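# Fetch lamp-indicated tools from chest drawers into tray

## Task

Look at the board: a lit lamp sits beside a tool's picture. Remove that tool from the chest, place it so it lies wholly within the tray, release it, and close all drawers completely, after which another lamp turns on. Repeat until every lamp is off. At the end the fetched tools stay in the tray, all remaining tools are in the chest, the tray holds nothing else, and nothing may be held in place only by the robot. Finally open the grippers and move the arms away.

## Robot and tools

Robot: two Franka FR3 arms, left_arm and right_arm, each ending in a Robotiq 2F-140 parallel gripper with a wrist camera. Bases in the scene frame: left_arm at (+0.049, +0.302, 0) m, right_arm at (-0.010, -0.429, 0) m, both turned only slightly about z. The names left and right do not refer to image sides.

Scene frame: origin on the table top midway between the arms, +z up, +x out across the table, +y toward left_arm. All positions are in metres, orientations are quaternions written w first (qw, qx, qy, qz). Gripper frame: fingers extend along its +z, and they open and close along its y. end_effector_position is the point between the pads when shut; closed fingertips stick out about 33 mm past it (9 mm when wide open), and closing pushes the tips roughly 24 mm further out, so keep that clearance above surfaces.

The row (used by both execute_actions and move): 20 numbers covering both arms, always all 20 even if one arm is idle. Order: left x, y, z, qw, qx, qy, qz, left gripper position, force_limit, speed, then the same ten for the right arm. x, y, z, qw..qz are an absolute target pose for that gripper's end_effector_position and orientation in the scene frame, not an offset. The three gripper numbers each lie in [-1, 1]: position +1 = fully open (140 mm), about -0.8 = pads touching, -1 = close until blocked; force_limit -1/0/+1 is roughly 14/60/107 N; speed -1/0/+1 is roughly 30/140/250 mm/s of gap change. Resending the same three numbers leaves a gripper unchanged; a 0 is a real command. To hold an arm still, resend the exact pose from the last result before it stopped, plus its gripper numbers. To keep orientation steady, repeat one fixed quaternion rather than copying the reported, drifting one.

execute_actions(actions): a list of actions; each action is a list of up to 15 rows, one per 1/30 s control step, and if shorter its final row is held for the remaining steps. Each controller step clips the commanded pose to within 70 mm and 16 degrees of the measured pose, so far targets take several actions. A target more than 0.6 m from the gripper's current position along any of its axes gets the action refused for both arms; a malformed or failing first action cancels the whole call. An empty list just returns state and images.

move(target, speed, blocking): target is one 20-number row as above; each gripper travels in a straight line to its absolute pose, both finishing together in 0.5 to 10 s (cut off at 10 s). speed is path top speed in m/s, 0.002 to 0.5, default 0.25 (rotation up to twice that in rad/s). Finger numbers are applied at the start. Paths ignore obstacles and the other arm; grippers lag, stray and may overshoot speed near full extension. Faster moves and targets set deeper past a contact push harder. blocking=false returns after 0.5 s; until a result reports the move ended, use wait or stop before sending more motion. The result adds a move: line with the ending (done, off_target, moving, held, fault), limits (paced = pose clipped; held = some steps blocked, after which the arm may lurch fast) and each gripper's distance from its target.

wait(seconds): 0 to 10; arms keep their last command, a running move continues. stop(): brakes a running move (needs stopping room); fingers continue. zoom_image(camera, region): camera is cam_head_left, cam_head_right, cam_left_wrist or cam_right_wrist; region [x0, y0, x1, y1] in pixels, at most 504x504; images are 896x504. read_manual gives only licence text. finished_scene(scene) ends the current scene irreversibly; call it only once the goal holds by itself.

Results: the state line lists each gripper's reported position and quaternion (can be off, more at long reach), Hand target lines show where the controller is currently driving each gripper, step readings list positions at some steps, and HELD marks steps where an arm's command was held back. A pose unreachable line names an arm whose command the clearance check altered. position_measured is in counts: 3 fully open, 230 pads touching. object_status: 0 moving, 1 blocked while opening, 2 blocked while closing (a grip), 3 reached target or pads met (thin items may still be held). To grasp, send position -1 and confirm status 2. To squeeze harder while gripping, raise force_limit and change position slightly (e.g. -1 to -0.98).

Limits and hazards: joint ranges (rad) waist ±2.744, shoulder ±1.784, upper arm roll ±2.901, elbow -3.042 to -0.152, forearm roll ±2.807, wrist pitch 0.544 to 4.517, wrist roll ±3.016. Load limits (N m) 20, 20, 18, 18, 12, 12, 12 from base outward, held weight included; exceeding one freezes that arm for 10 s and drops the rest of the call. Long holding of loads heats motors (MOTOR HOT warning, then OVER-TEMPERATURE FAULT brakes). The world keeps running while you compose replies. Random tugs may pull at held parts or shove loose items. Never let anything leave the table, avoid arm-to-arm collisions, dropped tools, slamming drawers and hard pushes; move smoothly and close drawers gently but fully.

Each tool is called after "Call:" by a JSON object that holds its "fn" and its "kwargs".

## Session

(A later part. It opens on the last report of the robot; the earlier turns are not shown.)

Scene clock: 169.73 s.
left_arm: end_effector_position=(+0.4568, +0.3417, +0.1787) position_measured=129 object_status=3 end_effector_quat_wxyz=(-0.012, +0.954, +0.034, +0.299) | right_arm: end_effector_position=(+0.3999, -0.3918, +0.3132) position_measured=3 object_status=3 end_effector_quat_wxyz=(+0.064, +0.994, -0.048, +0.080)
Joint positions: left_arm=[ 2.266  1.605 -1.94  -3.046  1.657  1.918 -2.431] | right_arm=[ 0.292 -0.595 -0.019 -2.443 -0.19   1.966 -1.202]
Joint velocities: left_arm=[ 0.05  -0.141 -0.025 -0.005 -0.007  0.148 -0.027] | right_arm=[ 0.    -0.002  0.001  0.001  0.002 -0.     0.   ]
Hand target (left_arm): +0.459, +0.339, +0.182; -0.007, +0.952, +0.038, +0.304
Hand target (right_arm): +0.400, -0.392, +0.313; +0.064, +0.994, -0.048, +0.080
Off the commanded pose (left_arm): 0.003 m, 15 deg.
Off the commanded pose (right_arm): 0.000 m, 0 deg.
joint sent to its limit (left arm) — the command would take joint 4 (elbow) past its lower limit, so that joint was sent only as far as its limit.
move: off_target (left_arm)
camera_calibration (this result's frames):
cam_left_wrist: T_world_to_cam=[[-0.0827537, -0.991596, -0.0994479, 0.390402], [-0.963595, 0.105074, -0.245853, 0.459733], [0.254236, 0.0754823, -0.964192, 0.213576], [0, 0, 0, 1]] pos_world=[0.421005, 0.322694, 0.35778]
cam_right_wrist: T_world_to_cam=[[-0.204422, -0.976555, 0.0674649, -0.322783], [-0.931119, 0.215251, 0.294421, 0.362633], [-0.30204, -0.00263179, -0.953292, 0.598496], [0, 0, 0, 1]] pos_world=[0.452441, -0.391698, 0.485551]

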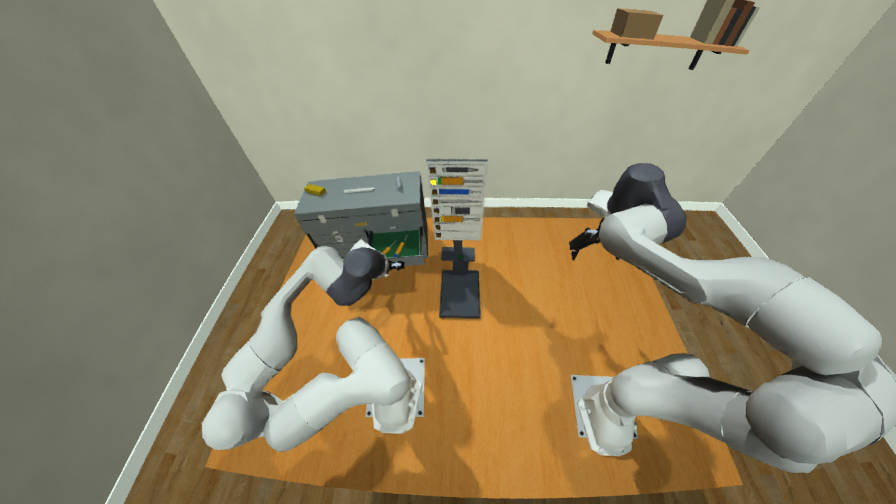

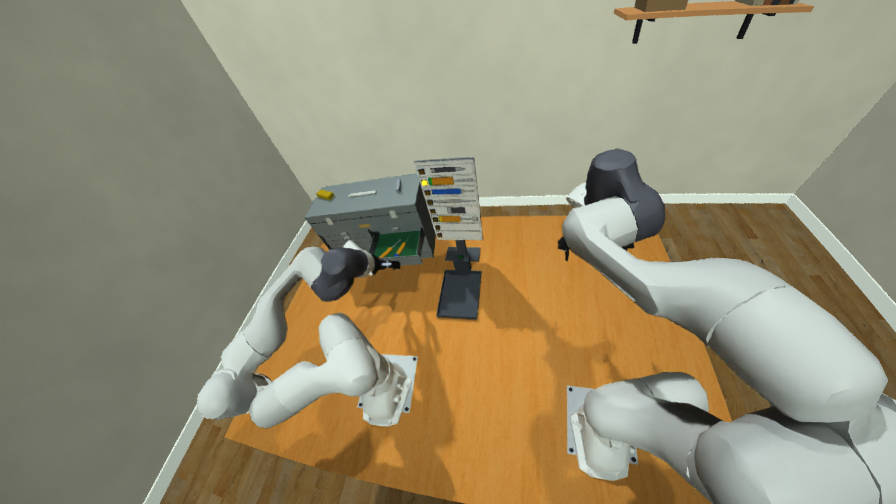

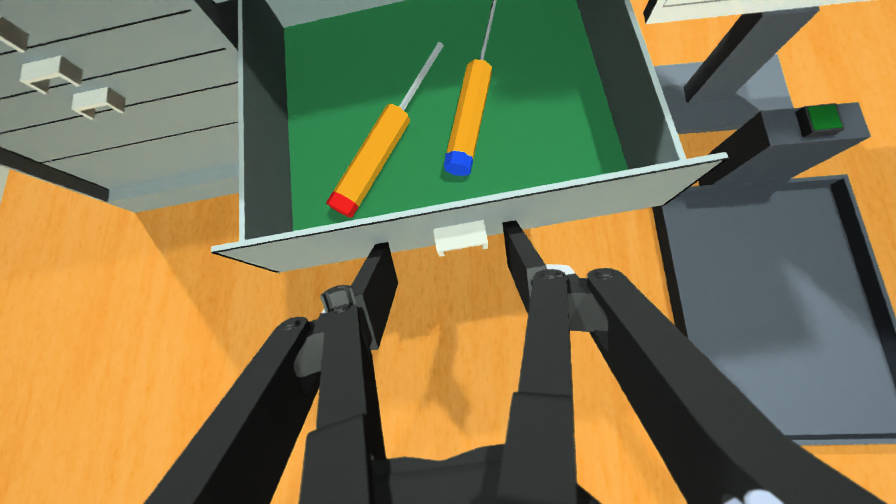

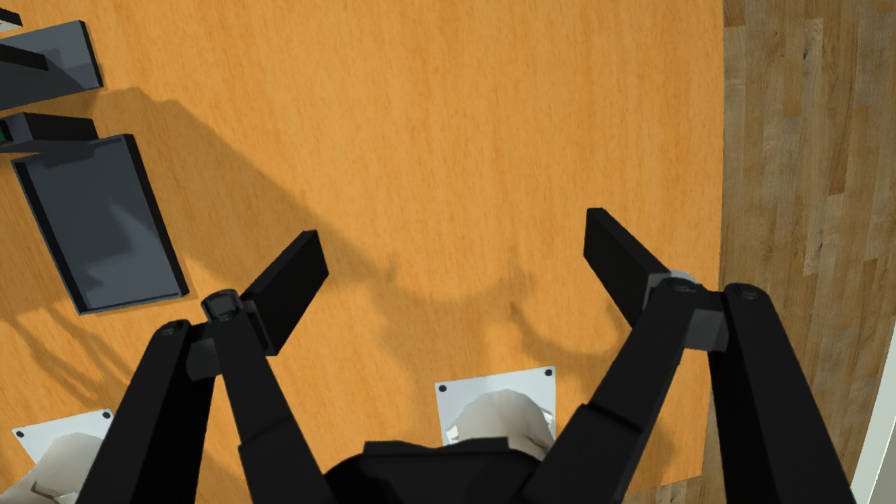

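Just push with the fingertips on the face.

Call:
{"fn": "move", "kwargs": {"target": [0.625,0.352,0.181,-0.019,0.905,0.040,0.423,0,1,0,0.40,-0.392,0.313,0.064,0.994,-0.048,0.080,1,0,0], "speed": 0.07}}

Call:
{"fn": "move", "kwargs": {"target": [0.54,0.478,0.17,-0.019,0.905,0.040,0.423,0,1,0,0.40,-0.392,0.313,0.064,0.994,-0.048,0.080,1,0,0], "speed": 0.15}}

Scene clock: 172.50 s.
left_arm: end_effector_position=(+0.6160, +0.3494, +0.1774) position_measured=129 object_status=3 end_effector_quat_wxyz=(-0.022, +0.909, +0.034, +0.414) | right_arm: end_effector_position=(+0.3999, -0.3918, +0.3132) position_measured=3 object_status=3 end_effector_quat_wxyz=(+0.064, +0.994, -0.048, +0.080)
Joint positions: left_arm=[ 1.847  1.599 -1.639 -2.736  2.243  2.007 -2.622] | right_arm=[ 0.292 -0.595 -0.019 -2.443 -0.19   1.966 -1.202]
Joint velocities: left_arm=[-0.003  0.022  0.007  0.     0.016 -0.014 -0.002] | right_arm=[ 0.     0.     0.001 -0.001  0.    -0.    -0.   ]
Hand target (left_arm): +0.624, +0.349, +0.183; -0.019, +0.905, +0.037, +0.424
Hand target (right_arm): +0.400, -0.392, +0.313; +0.064, +0.994, -0.048, +0.080
Off the commanded pose (left_arm): 0.010 m, 1 deg.
Off the commanded pose (right_arm): 0.000 m, 0 deg.
move: off_target (left_arm)
camera_calibration (this result's frames):
cam_left_wrist: T_world_to_cam=[[-0.046033, -0.988624, -0.14319, 0.395142], [-0.875477, 0.108956, -0.470817, 0.596237], [0.481062, 0.103686, -0.870533, 0.00508905], [0, 0, 0, 1]] pos_world=[0.537733, 0.325155, 0.341729]
cam_right_wrist: T_world_to_cam=[[-0.204422, -0.976555, 0.0674649, -0.322783], [-0.931119, 0.215251, 0.294421, 0.362633], [-0.30204, -0.00263181, -0.953292, 0.598496], [0, 0, 0, 1]] pos_world=[0.452441, -0.391697, 0.485551]

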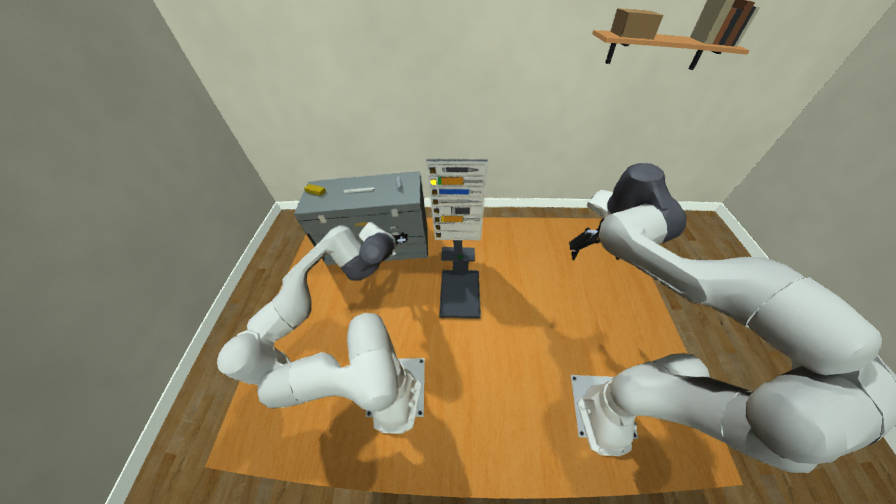

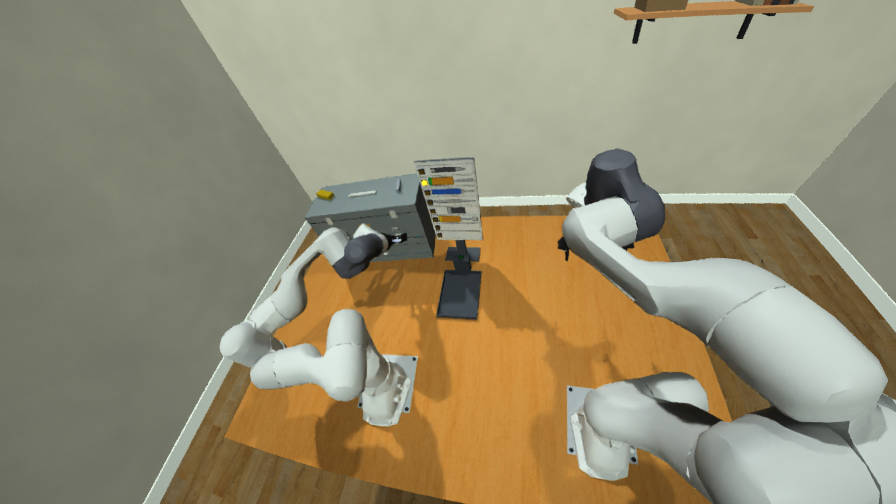

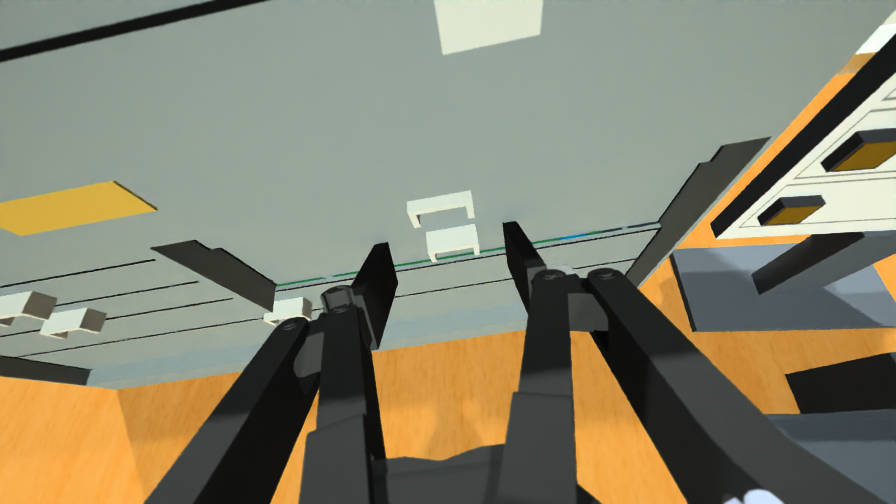

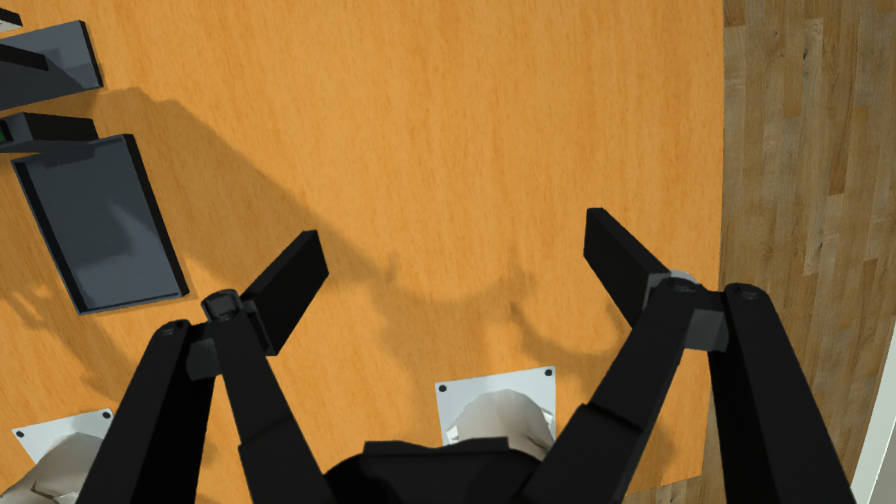

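Scene clock: 183.03 s.
left_arm: end_effector_position=(+0.5842, +0.3631, +0.1734) position_measured=129 object_status=3 end_effector_quat_wxyz=(+0.009, +0.908, +0.037, +0.417) | right_arm: end_effector_position=(+0.3999, -0.3918, +0.3132) position_measured=3 object_status=3 end_effector_quat_wxyz=(+0.064, +0.994, -0.048, +0.080)
Joint positions: left_arm=[ 2.03   1.607 -1.595 -2.809  2.204  2.134 -2.549] | right_arm=[ 0.292 -0.595 -0.019 -2.443 -0.19   1.966 -1.202]
Joint velocities: left_arm=[ 0.    -0.003 -0.001 -0.     0.002  0.    -0.   ] | right_arm=[ 0.001  0.001  0.     0.001 -0.    -0.001 -0.   ]
Hand target (left_arm): +0.585, +0.365, +0.174; +0.007, +0.908, +0.038, +0.417
Hand target (right_arm): +0.400, -0.392, +0.313; +0.064, +0.994, -0.048, +0.080
Off the commanded pose (left_arm): 0.123 m, 3 deg.
Off the commanded pose (right_arm): 0.000 m, 0 deg.
TORQUE FAULT: the external load on joint 4 (elbow) of the left arm reached its load limit, and that arm stopped for 10 seconds. That time counts as 18 of the actions that you can send in this scene. A torque fault stops only its own arm. That arm's remaining commands of this call were not run. That arm's gripper holds where it stopped, with its grip as last carried out, and that arm accepts commands again: back off and push less far. That arm stops again, at the same cost, whenever a joint's load reaches its limit.
move: fault (left_arm); limits=paced
camera_calibration (this result's frames):
cam_left_wrist: T_world_to_cam=[[-0.0665838, -0.994182, -0.084666, 0.410547], [-0.869824, 0.0994088, -0.483244, 0.567335], [0.488849, 0.0414683, -0.871382, 0.033657], [0, 0, 0, 1]] pos_world=[0.504364, 0.350364, 0.338249]
cam_right_wrist: T_world_to_cam=[[-0.204422, -0.976555, 0.0674648, -0.322783], [-0.931119, 0.215251, 0.294421, 0.362633], [-0.30204, -0.00263173, -0.953292, 0.598496], [0, 0, 0, 1]] pos_world=[0.452441, -0.391697, 0.485551]

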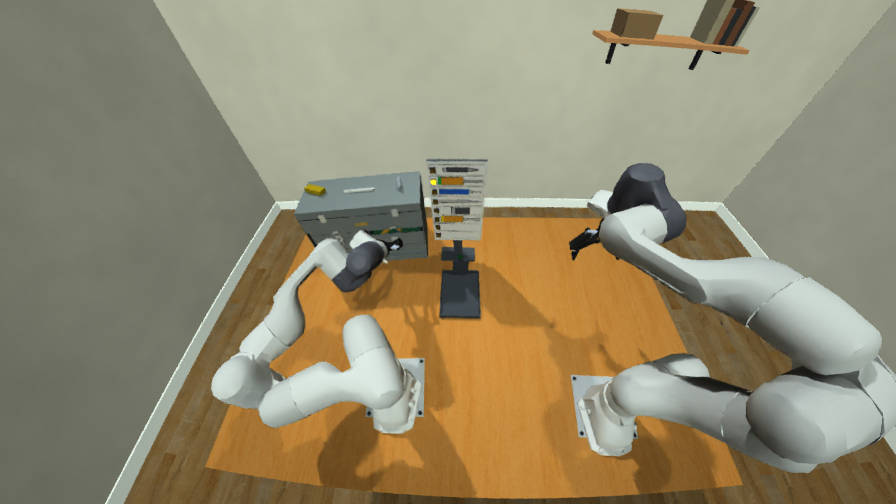

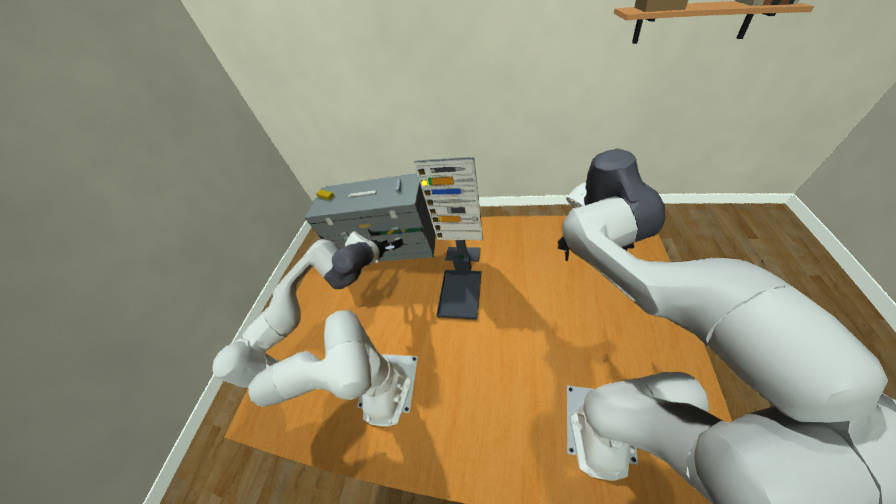

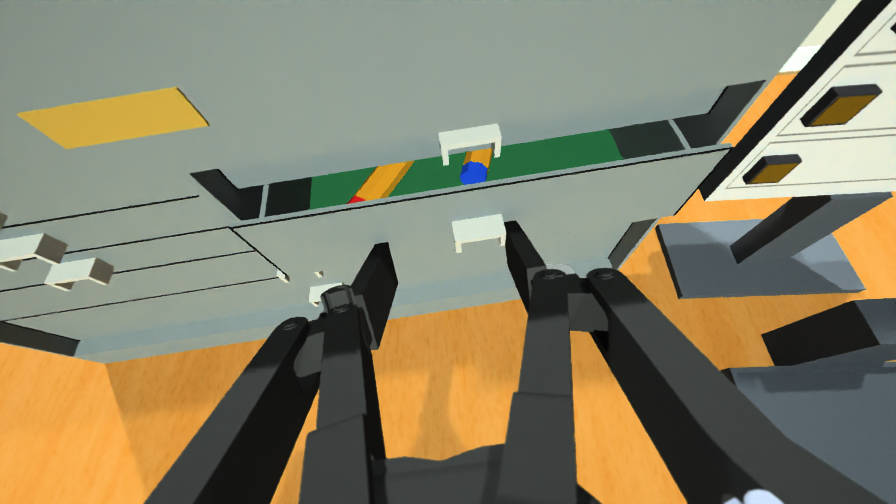

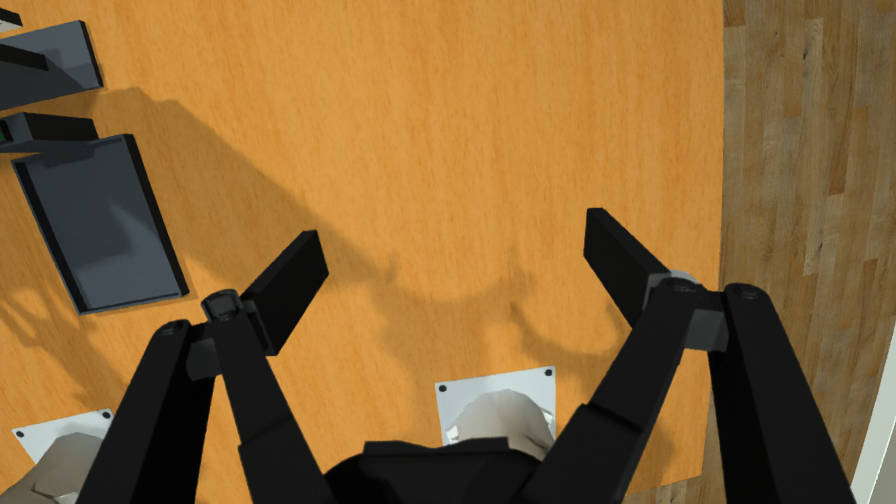

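Careless. Redo, back straight off.

Call:
{"fn": "move", "kwargs": {"target": [0.585,0.349,0.18,-0.019,0.905,0.040,0.423,0,1,0,0.40,-0.392,0.313,0.064,0.994,-0.048,0.080,1,0,0], "speed": 0.05}}

Call:
{"fn": "move", "kwargs": {"target": [0.624,0.352,0.181,-0.019,0.905,0.040,0.423,0,1,0,0.40,-0.392,0.313,0.064,0.994,-0.048,0.080,1,0,0], "speed": 0.05}}

Call:
{"fn": "move", "kwargs": {"target": [0.56,0.347,0.181,-0.019,0.905,0.040,0.423,0,1,0,0.40,-0.392,0.313,0.064,0.994,-0.048,0.080,1,0,0], "speed": 0.1}}

Call:
{"fn": "move", "kwargs": {"target": [0.55,0.475,0.16,-0.019,0.905,0.040,0.423,0,1,0,0.40,-0.392,0.313,0.064,0.994,-0.048,0.080,1,0,0], "speed": 0.15}}

Scene clock: 184.40 s.
left_arm: end_effector_position=(+0.5844, +0.3494, +0.1784) position_measured=129 object_status=3 end_effector_quat_wxyz=(-0.019, +0.906, +0.036, +0.421) | right_arm: end_effector_position=(+0.3999, -0.3918, +0.3132) position_measured=3 object_status=3 end_effector_quat_wxyz=(+0.064, +0.994, -0.048, +0.080)
Joint positions: left_arm=[ 1.969  1.598 -1.632 -2.836  2.249  2.04  -2.621] | right_arm=[ 0.292 -0.595 -0.019 -2.443 -0.19   1.966 -1.202]
Joint velocities: left_arm=[-0.002 -0.     0.001 -0.     0.002 -0.012 -0.02 ] | right_arm=[ 0.     0.001 -0.    -0.    -0.    -0.001  0.   ]
Hand target (left_arm): +0.585, +0.349, +0.180; -0.019, +0.905, +0.039, +0.423
Hand target (right_arm): +0.400, -0.392, +0.313; +0.064, +0.994, -0.048, +0.080
Off the commanded pose (left_arm): 0.002 m, 1 deg.
Off the commanded pose (right_arm): 0.000 m, 0 deg.
move: done
camera_calibration (this result's frames):
cam_left_wrist: T_world_to_cam=[[-0.0444608, -0.989502, -0.137512, 0.392199], [-0.868163, 0.106374, -0.484745, 0.568181], [0.494284, 0.0978309, -0.863778, 0.0142657], [0, 0, 0, 1]] pos_world=[0.50366, 0.326246, 0.341678]
cam_right_wrist: T_world_to_cam=[[-0.204422, -0.976555, 0.0674649, -0.322783], [-0.931119, 0.215251, 0.294421, 0.362633], [-0.30204, -0.0026318, -0.953292, 0.598496], [0, 0, 0, 1]] pos_world=[0.452441, -0.391698, 0.485551]

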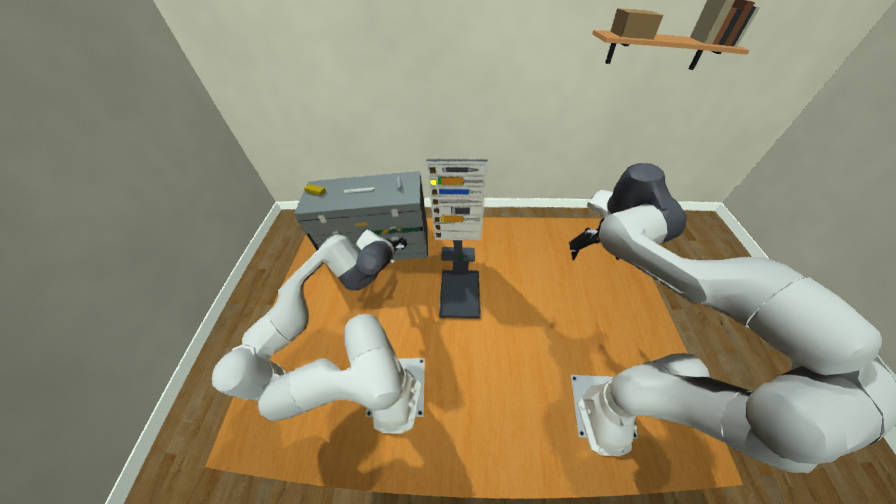

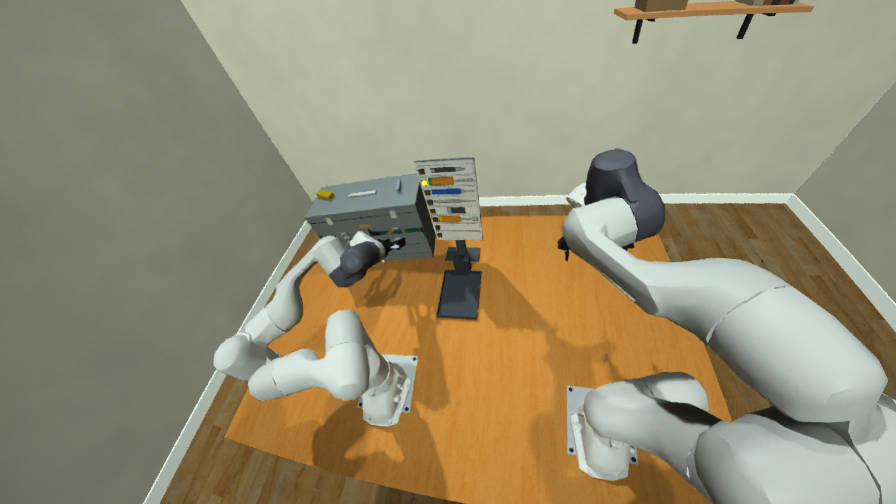

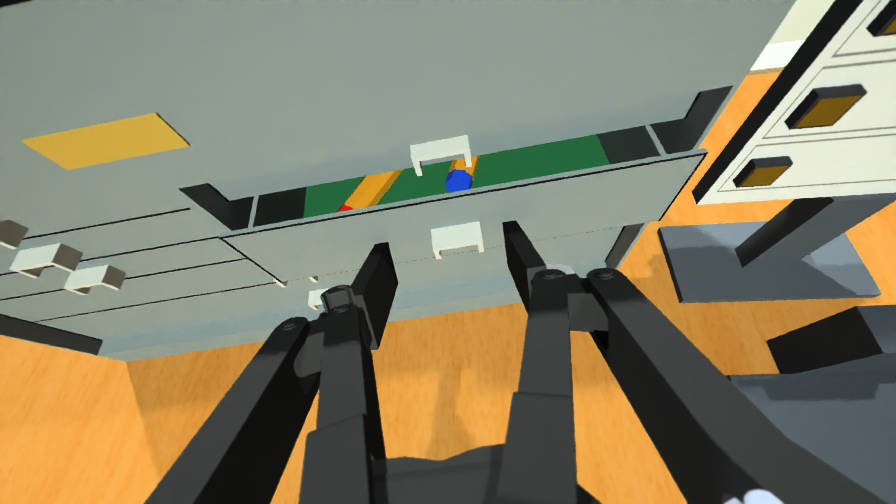

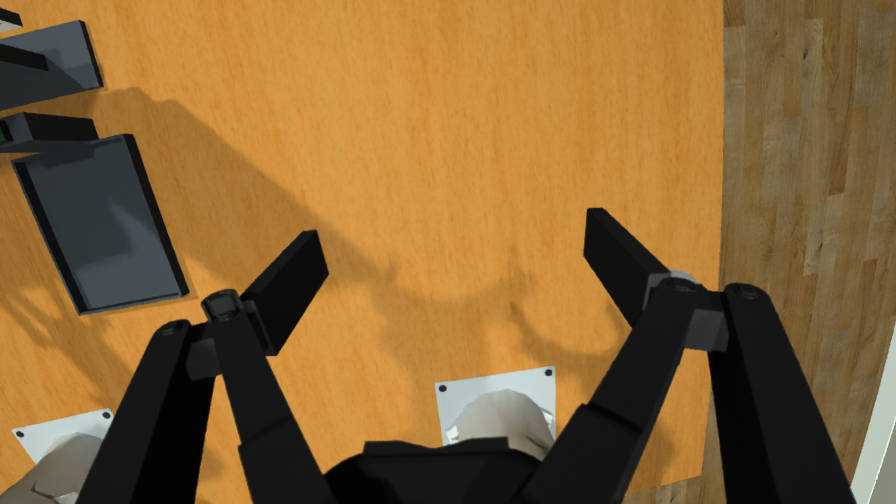

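Scene clock: 185.43 s.
left_arm: end_effector_position=(+0.6164, +0.3501, +0.1788) position_measured=129 object_status=3 end_effector_quat_wxyz=(-0.022, +0.907, +0.036, +0.419) | right_arm: end_effector_position=(+0.3999, -0.3918, +0.3132) position_measured=3 object_status=3 end_effector_quat_wxyz=(+0.064, +0.994, -0.048, +0.080)
Joint positions: left_arm=[ 1.853  1.599 -1.636 -2.739  2.254  2.015 -2.628] | right_arm=[ 0.292 -0.595 -0.019 -2.443 -0.19   1.966 -1.202]
Joint velocities: left_arm=[-0.006  0.011 -0.002  0.     0.    -0.016 -0.001] | right_arm=[ 0.     0.001  0.001  0.001  0.001 -0.001  0.   ]
Hand target (left_arm): +0.624, +0.351, +0.182; -0.019, +0.905, +0.040, +0.424
Hand target (right_arm): +0.400, -0.392, +0.313; +0.064, +0.994, -0.048, +0.080
Off the commanded pose (left_arm): 0.008 m, 1 deg.
Off the commanded pose (right_arm): 0.000 m, 0 deg.
move: off_target (left_arm)
camera_calibration (this result's frames):
cam_left_wrist: T_world_to_cam=[[-0.0424703, -0.989091, -0.141052, 0.393644], [-0.871089, 0.105798, -0.479595, 0.597127], [0.489286, 0.102501, -0.866079, 0.000545915], [0, 0, 0, 1]] pos_world=[0.536602, 0.326119, 0.342377]
cam_right_wrist: T_world_to_cam=[[-0.204422, -0.976555, 0.0674648, -0.322783], [-0.931119, 0.215251, 0.294421, 0.362633], [-0.30204, -0.00263171, -0.953291, 0.598496], [0, 0, 0, 1]] pos_world=[0.452441, -0.391698, 0.485551]

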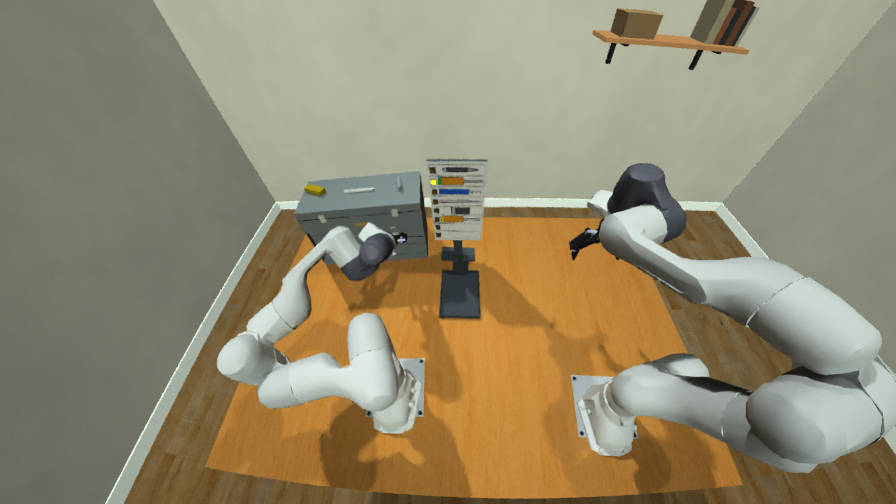

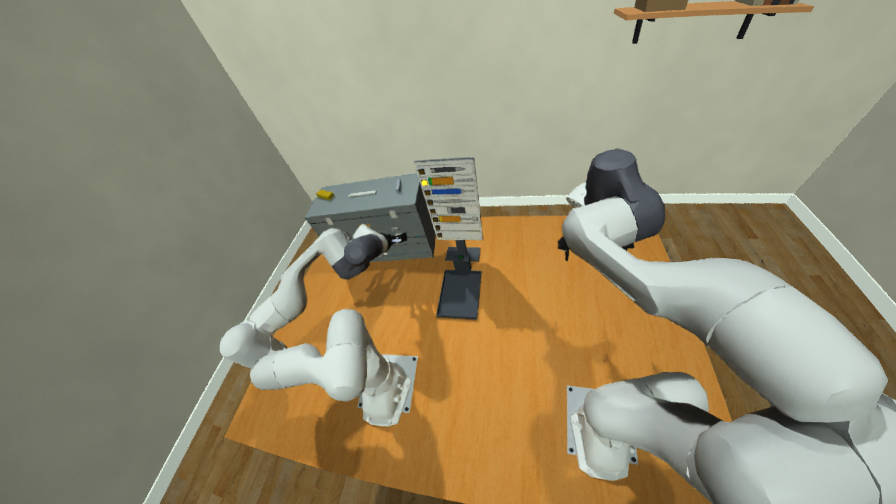

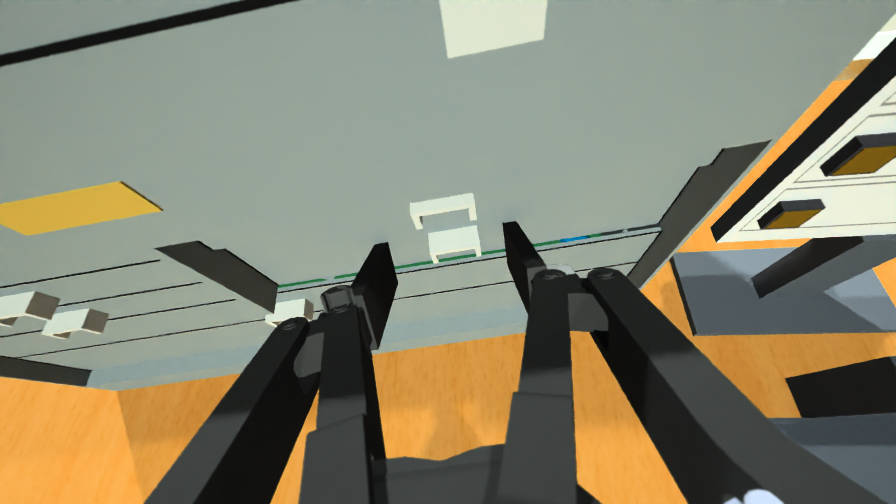

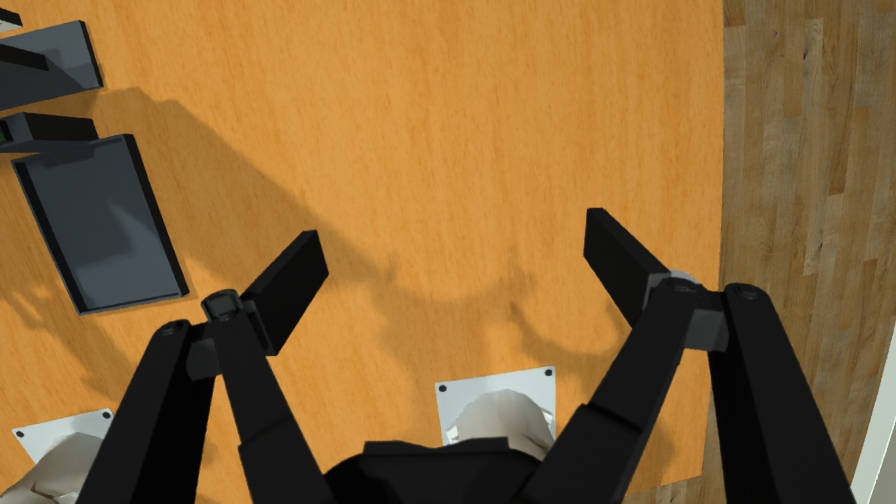

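Scene clock: 186.40 s.
left_arm: end_effector_position=(+0.5606, +0.3496, +0.1797) position_measured=129 object_status=3 end_effector_quat_wxyz=(-0.020, +0.905, +0.044, +0.422) | right_arm: end_effector_position=(+0.3999, -0.3918, +0.3132) position_measured=3 object_status=3 end_effector_quat_wxyz=(+0.064, +0.994, -0.048, +0.080)
Joint positions: left_arm=[ 2.055  1.608 -1.637 -2.911  2.244  2.035 -2.623] | right_arm=[ 0.292 -0.595 -0.019 -2.443 -0.19   1.966 -1.202]
Joint velocities: left_arm=[ 0.004 -0.001 -0.001 -0.001 -0.005  0.011  0.006] | right_arm=[-0.001  0.001 -0.    -0.001  0.001  0.    -0.   ]
Hand target (left_arm): +0.560, +0.348, +0.180; -0.019, +0.905, +0.040, +0.422
Hand target (right_arm): +0.400, -0.392, +0.313; +0.064, +0.994, -0.048, +0.080
Off the commanded pose (left_arm): 0.003 m, 0 deg.
Off the commanded pose (right_arm): 0.000 m, 0 deg.
move: done
camera_calibration (this result's frames):
cam_left_wrist: T_world_to_cam=[[-0.0285315, -0.990678, -0.133199, 0.382233], [-0.868212, 0.0905975, -0.487852, 0.554227], [0.495372, 0.101726, -0.862704, 0.0249746], [0, 0, 0, 1]] pos_world=[0.479721, 0.325918, 0.34284]
cam_right_wrist: T_world_to_cam=[[-0.204422, -0.976555, 0.0674649, -0.322783], [-0.931119, 0.215251, 0.294421, 0.362633], [-0.30204, -0.00263177, -0.953292, 0.598496], [0, 0, 0, 1]] pos_world=[0.452441, -0.391698, 0.485551]

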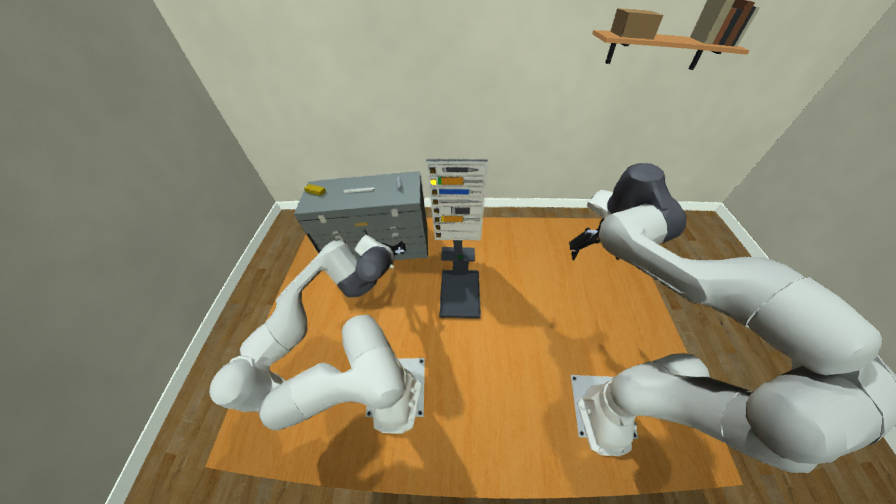

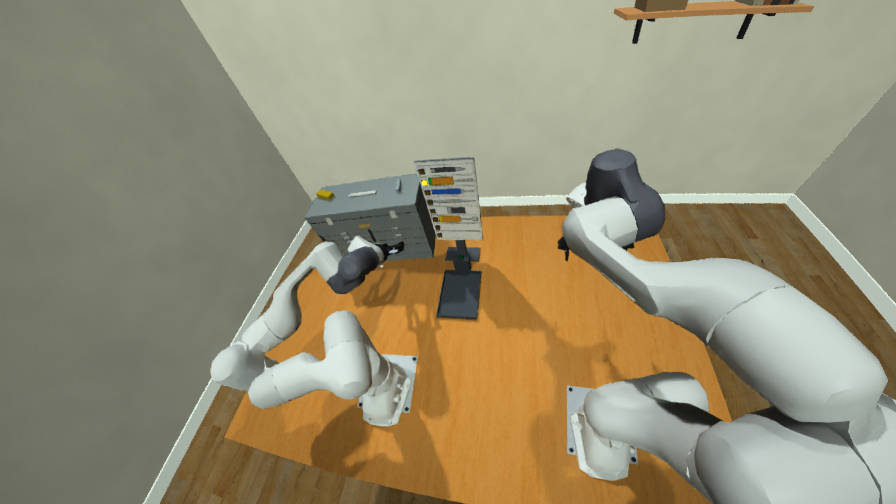

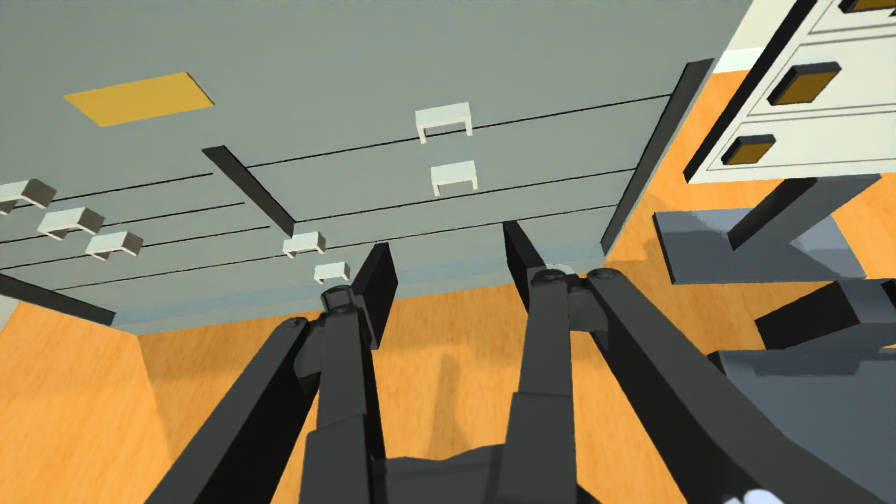

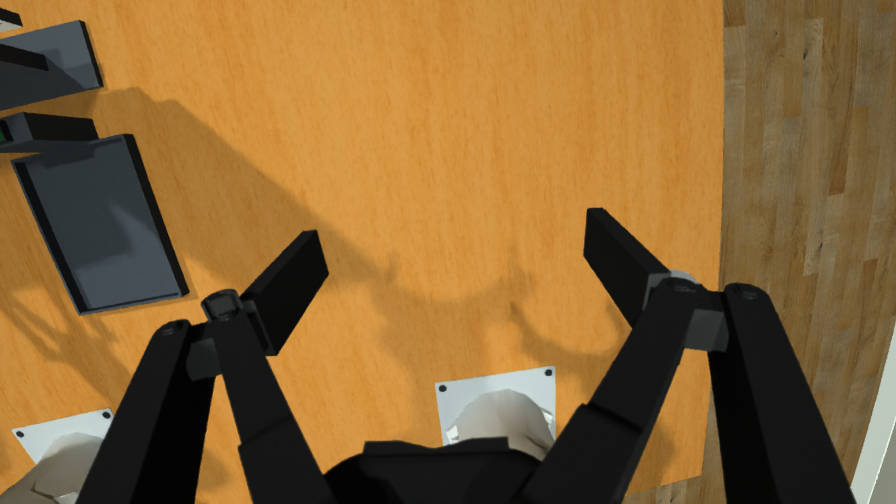

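Scene clock: 188.07 s.
left_arm: end_effector_position=(+0.5525, +0.4758, +0.1609) position_measured=129 object_status=3 end_effector_quat_wxyz=(-0.019, +0.904, +0.046, +0.424) | right_arm: end_effector_position=(+0.3999, -0.3918, +0.3132) position_measured=3 object_status=3 end_effector_quat_wxyz=(+0.064, +0.994, -0.048, +0.080)
Joint positions: left_arm=[ 2.319  1.533 -1.511 -2.78   2.158  2.361 -2.316] | right_arm=[ 0.292 -0.595 -0.019 -2.443 -0.19   1.966 -1.202]
Joint velocities: left_arm=[ 0.001 -0.009 -0.001  0.002 -0.005  0.017  0.026] | right_arm=[-0.001 -0.    -0.001  0.     0.001  0.001  0.001]
Hand target (left_arm): +0.553, +0.476, +0.161; -0.020, +0.905, +0.041, +0.423
Hand target (right_arm): +0.400, -0.392, +0.313; +0.064, +0.994, -0.048, +0.080
Off the commanded pose (left_arm): 0.003 m, 1 deg.
Off the commanded pose (right_arm): 0.000 m, 0 deg.
move: done
camera_calibration (this result's frames):
cam_left_wrist: T_world_to_cam=[[-0.0240795, -0.991322, -0.129228, 0.501714], [-0.866912, 0.0850831, -0.491146, 0.529002], [0.497879, 0.100203, -0.861438, -0.000966298], [0, 0, 0, 1]] pos_world=[0.471161, 0.452448, 0.323821]
cam_right_wrist: T_world_to_cam=[[-0.204422, -0.976555, 0.067465, -0.322783], [-0.931119, 0.215251, 0.294421, 0.362633], [-0.30204, -0.00263191, -0.953291, 0.598496], [0, 0, 0, 1]] pos_world=[0.452441, -0.391697, 0.485551]

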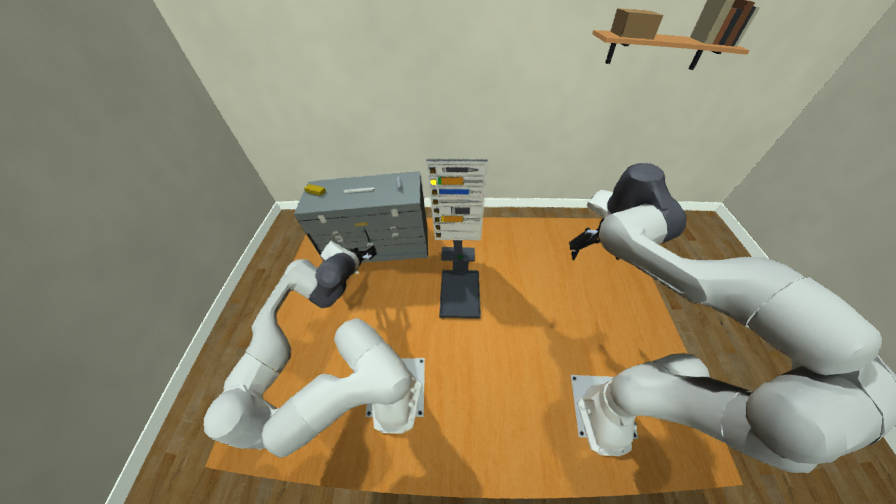

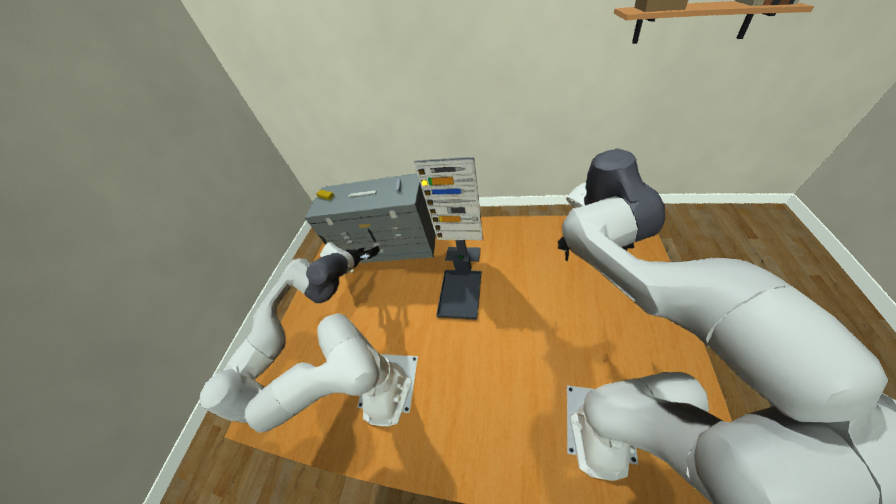

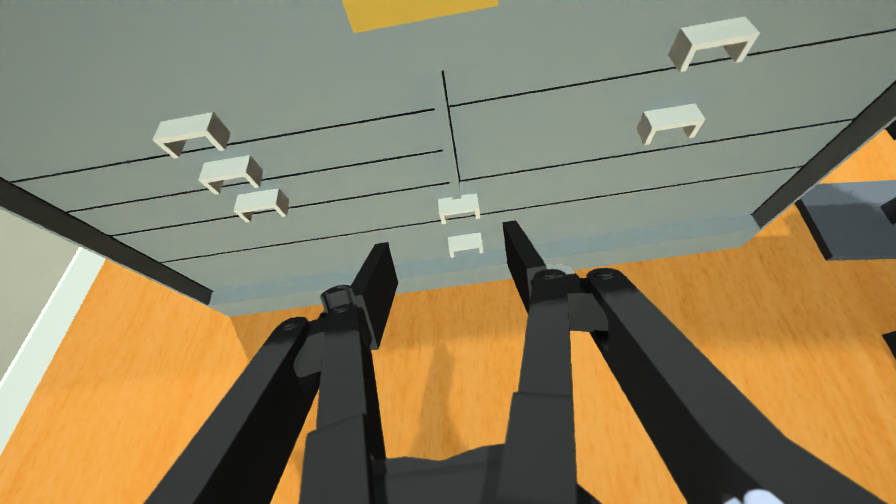

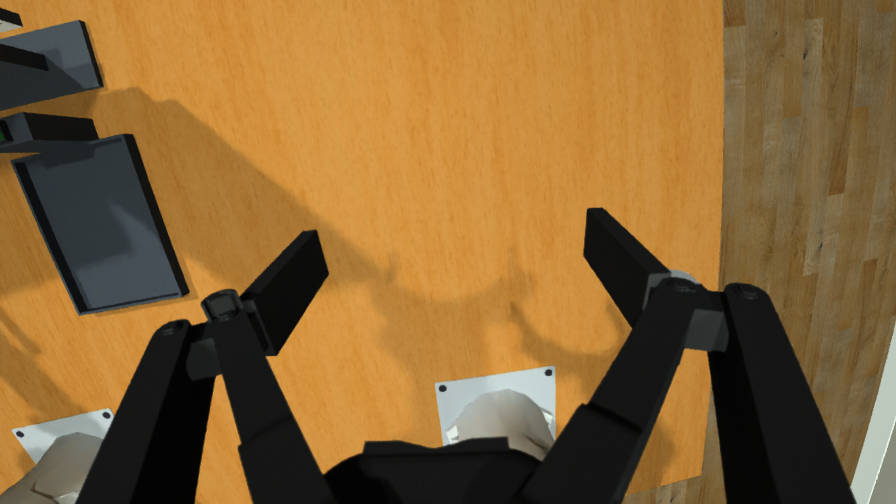

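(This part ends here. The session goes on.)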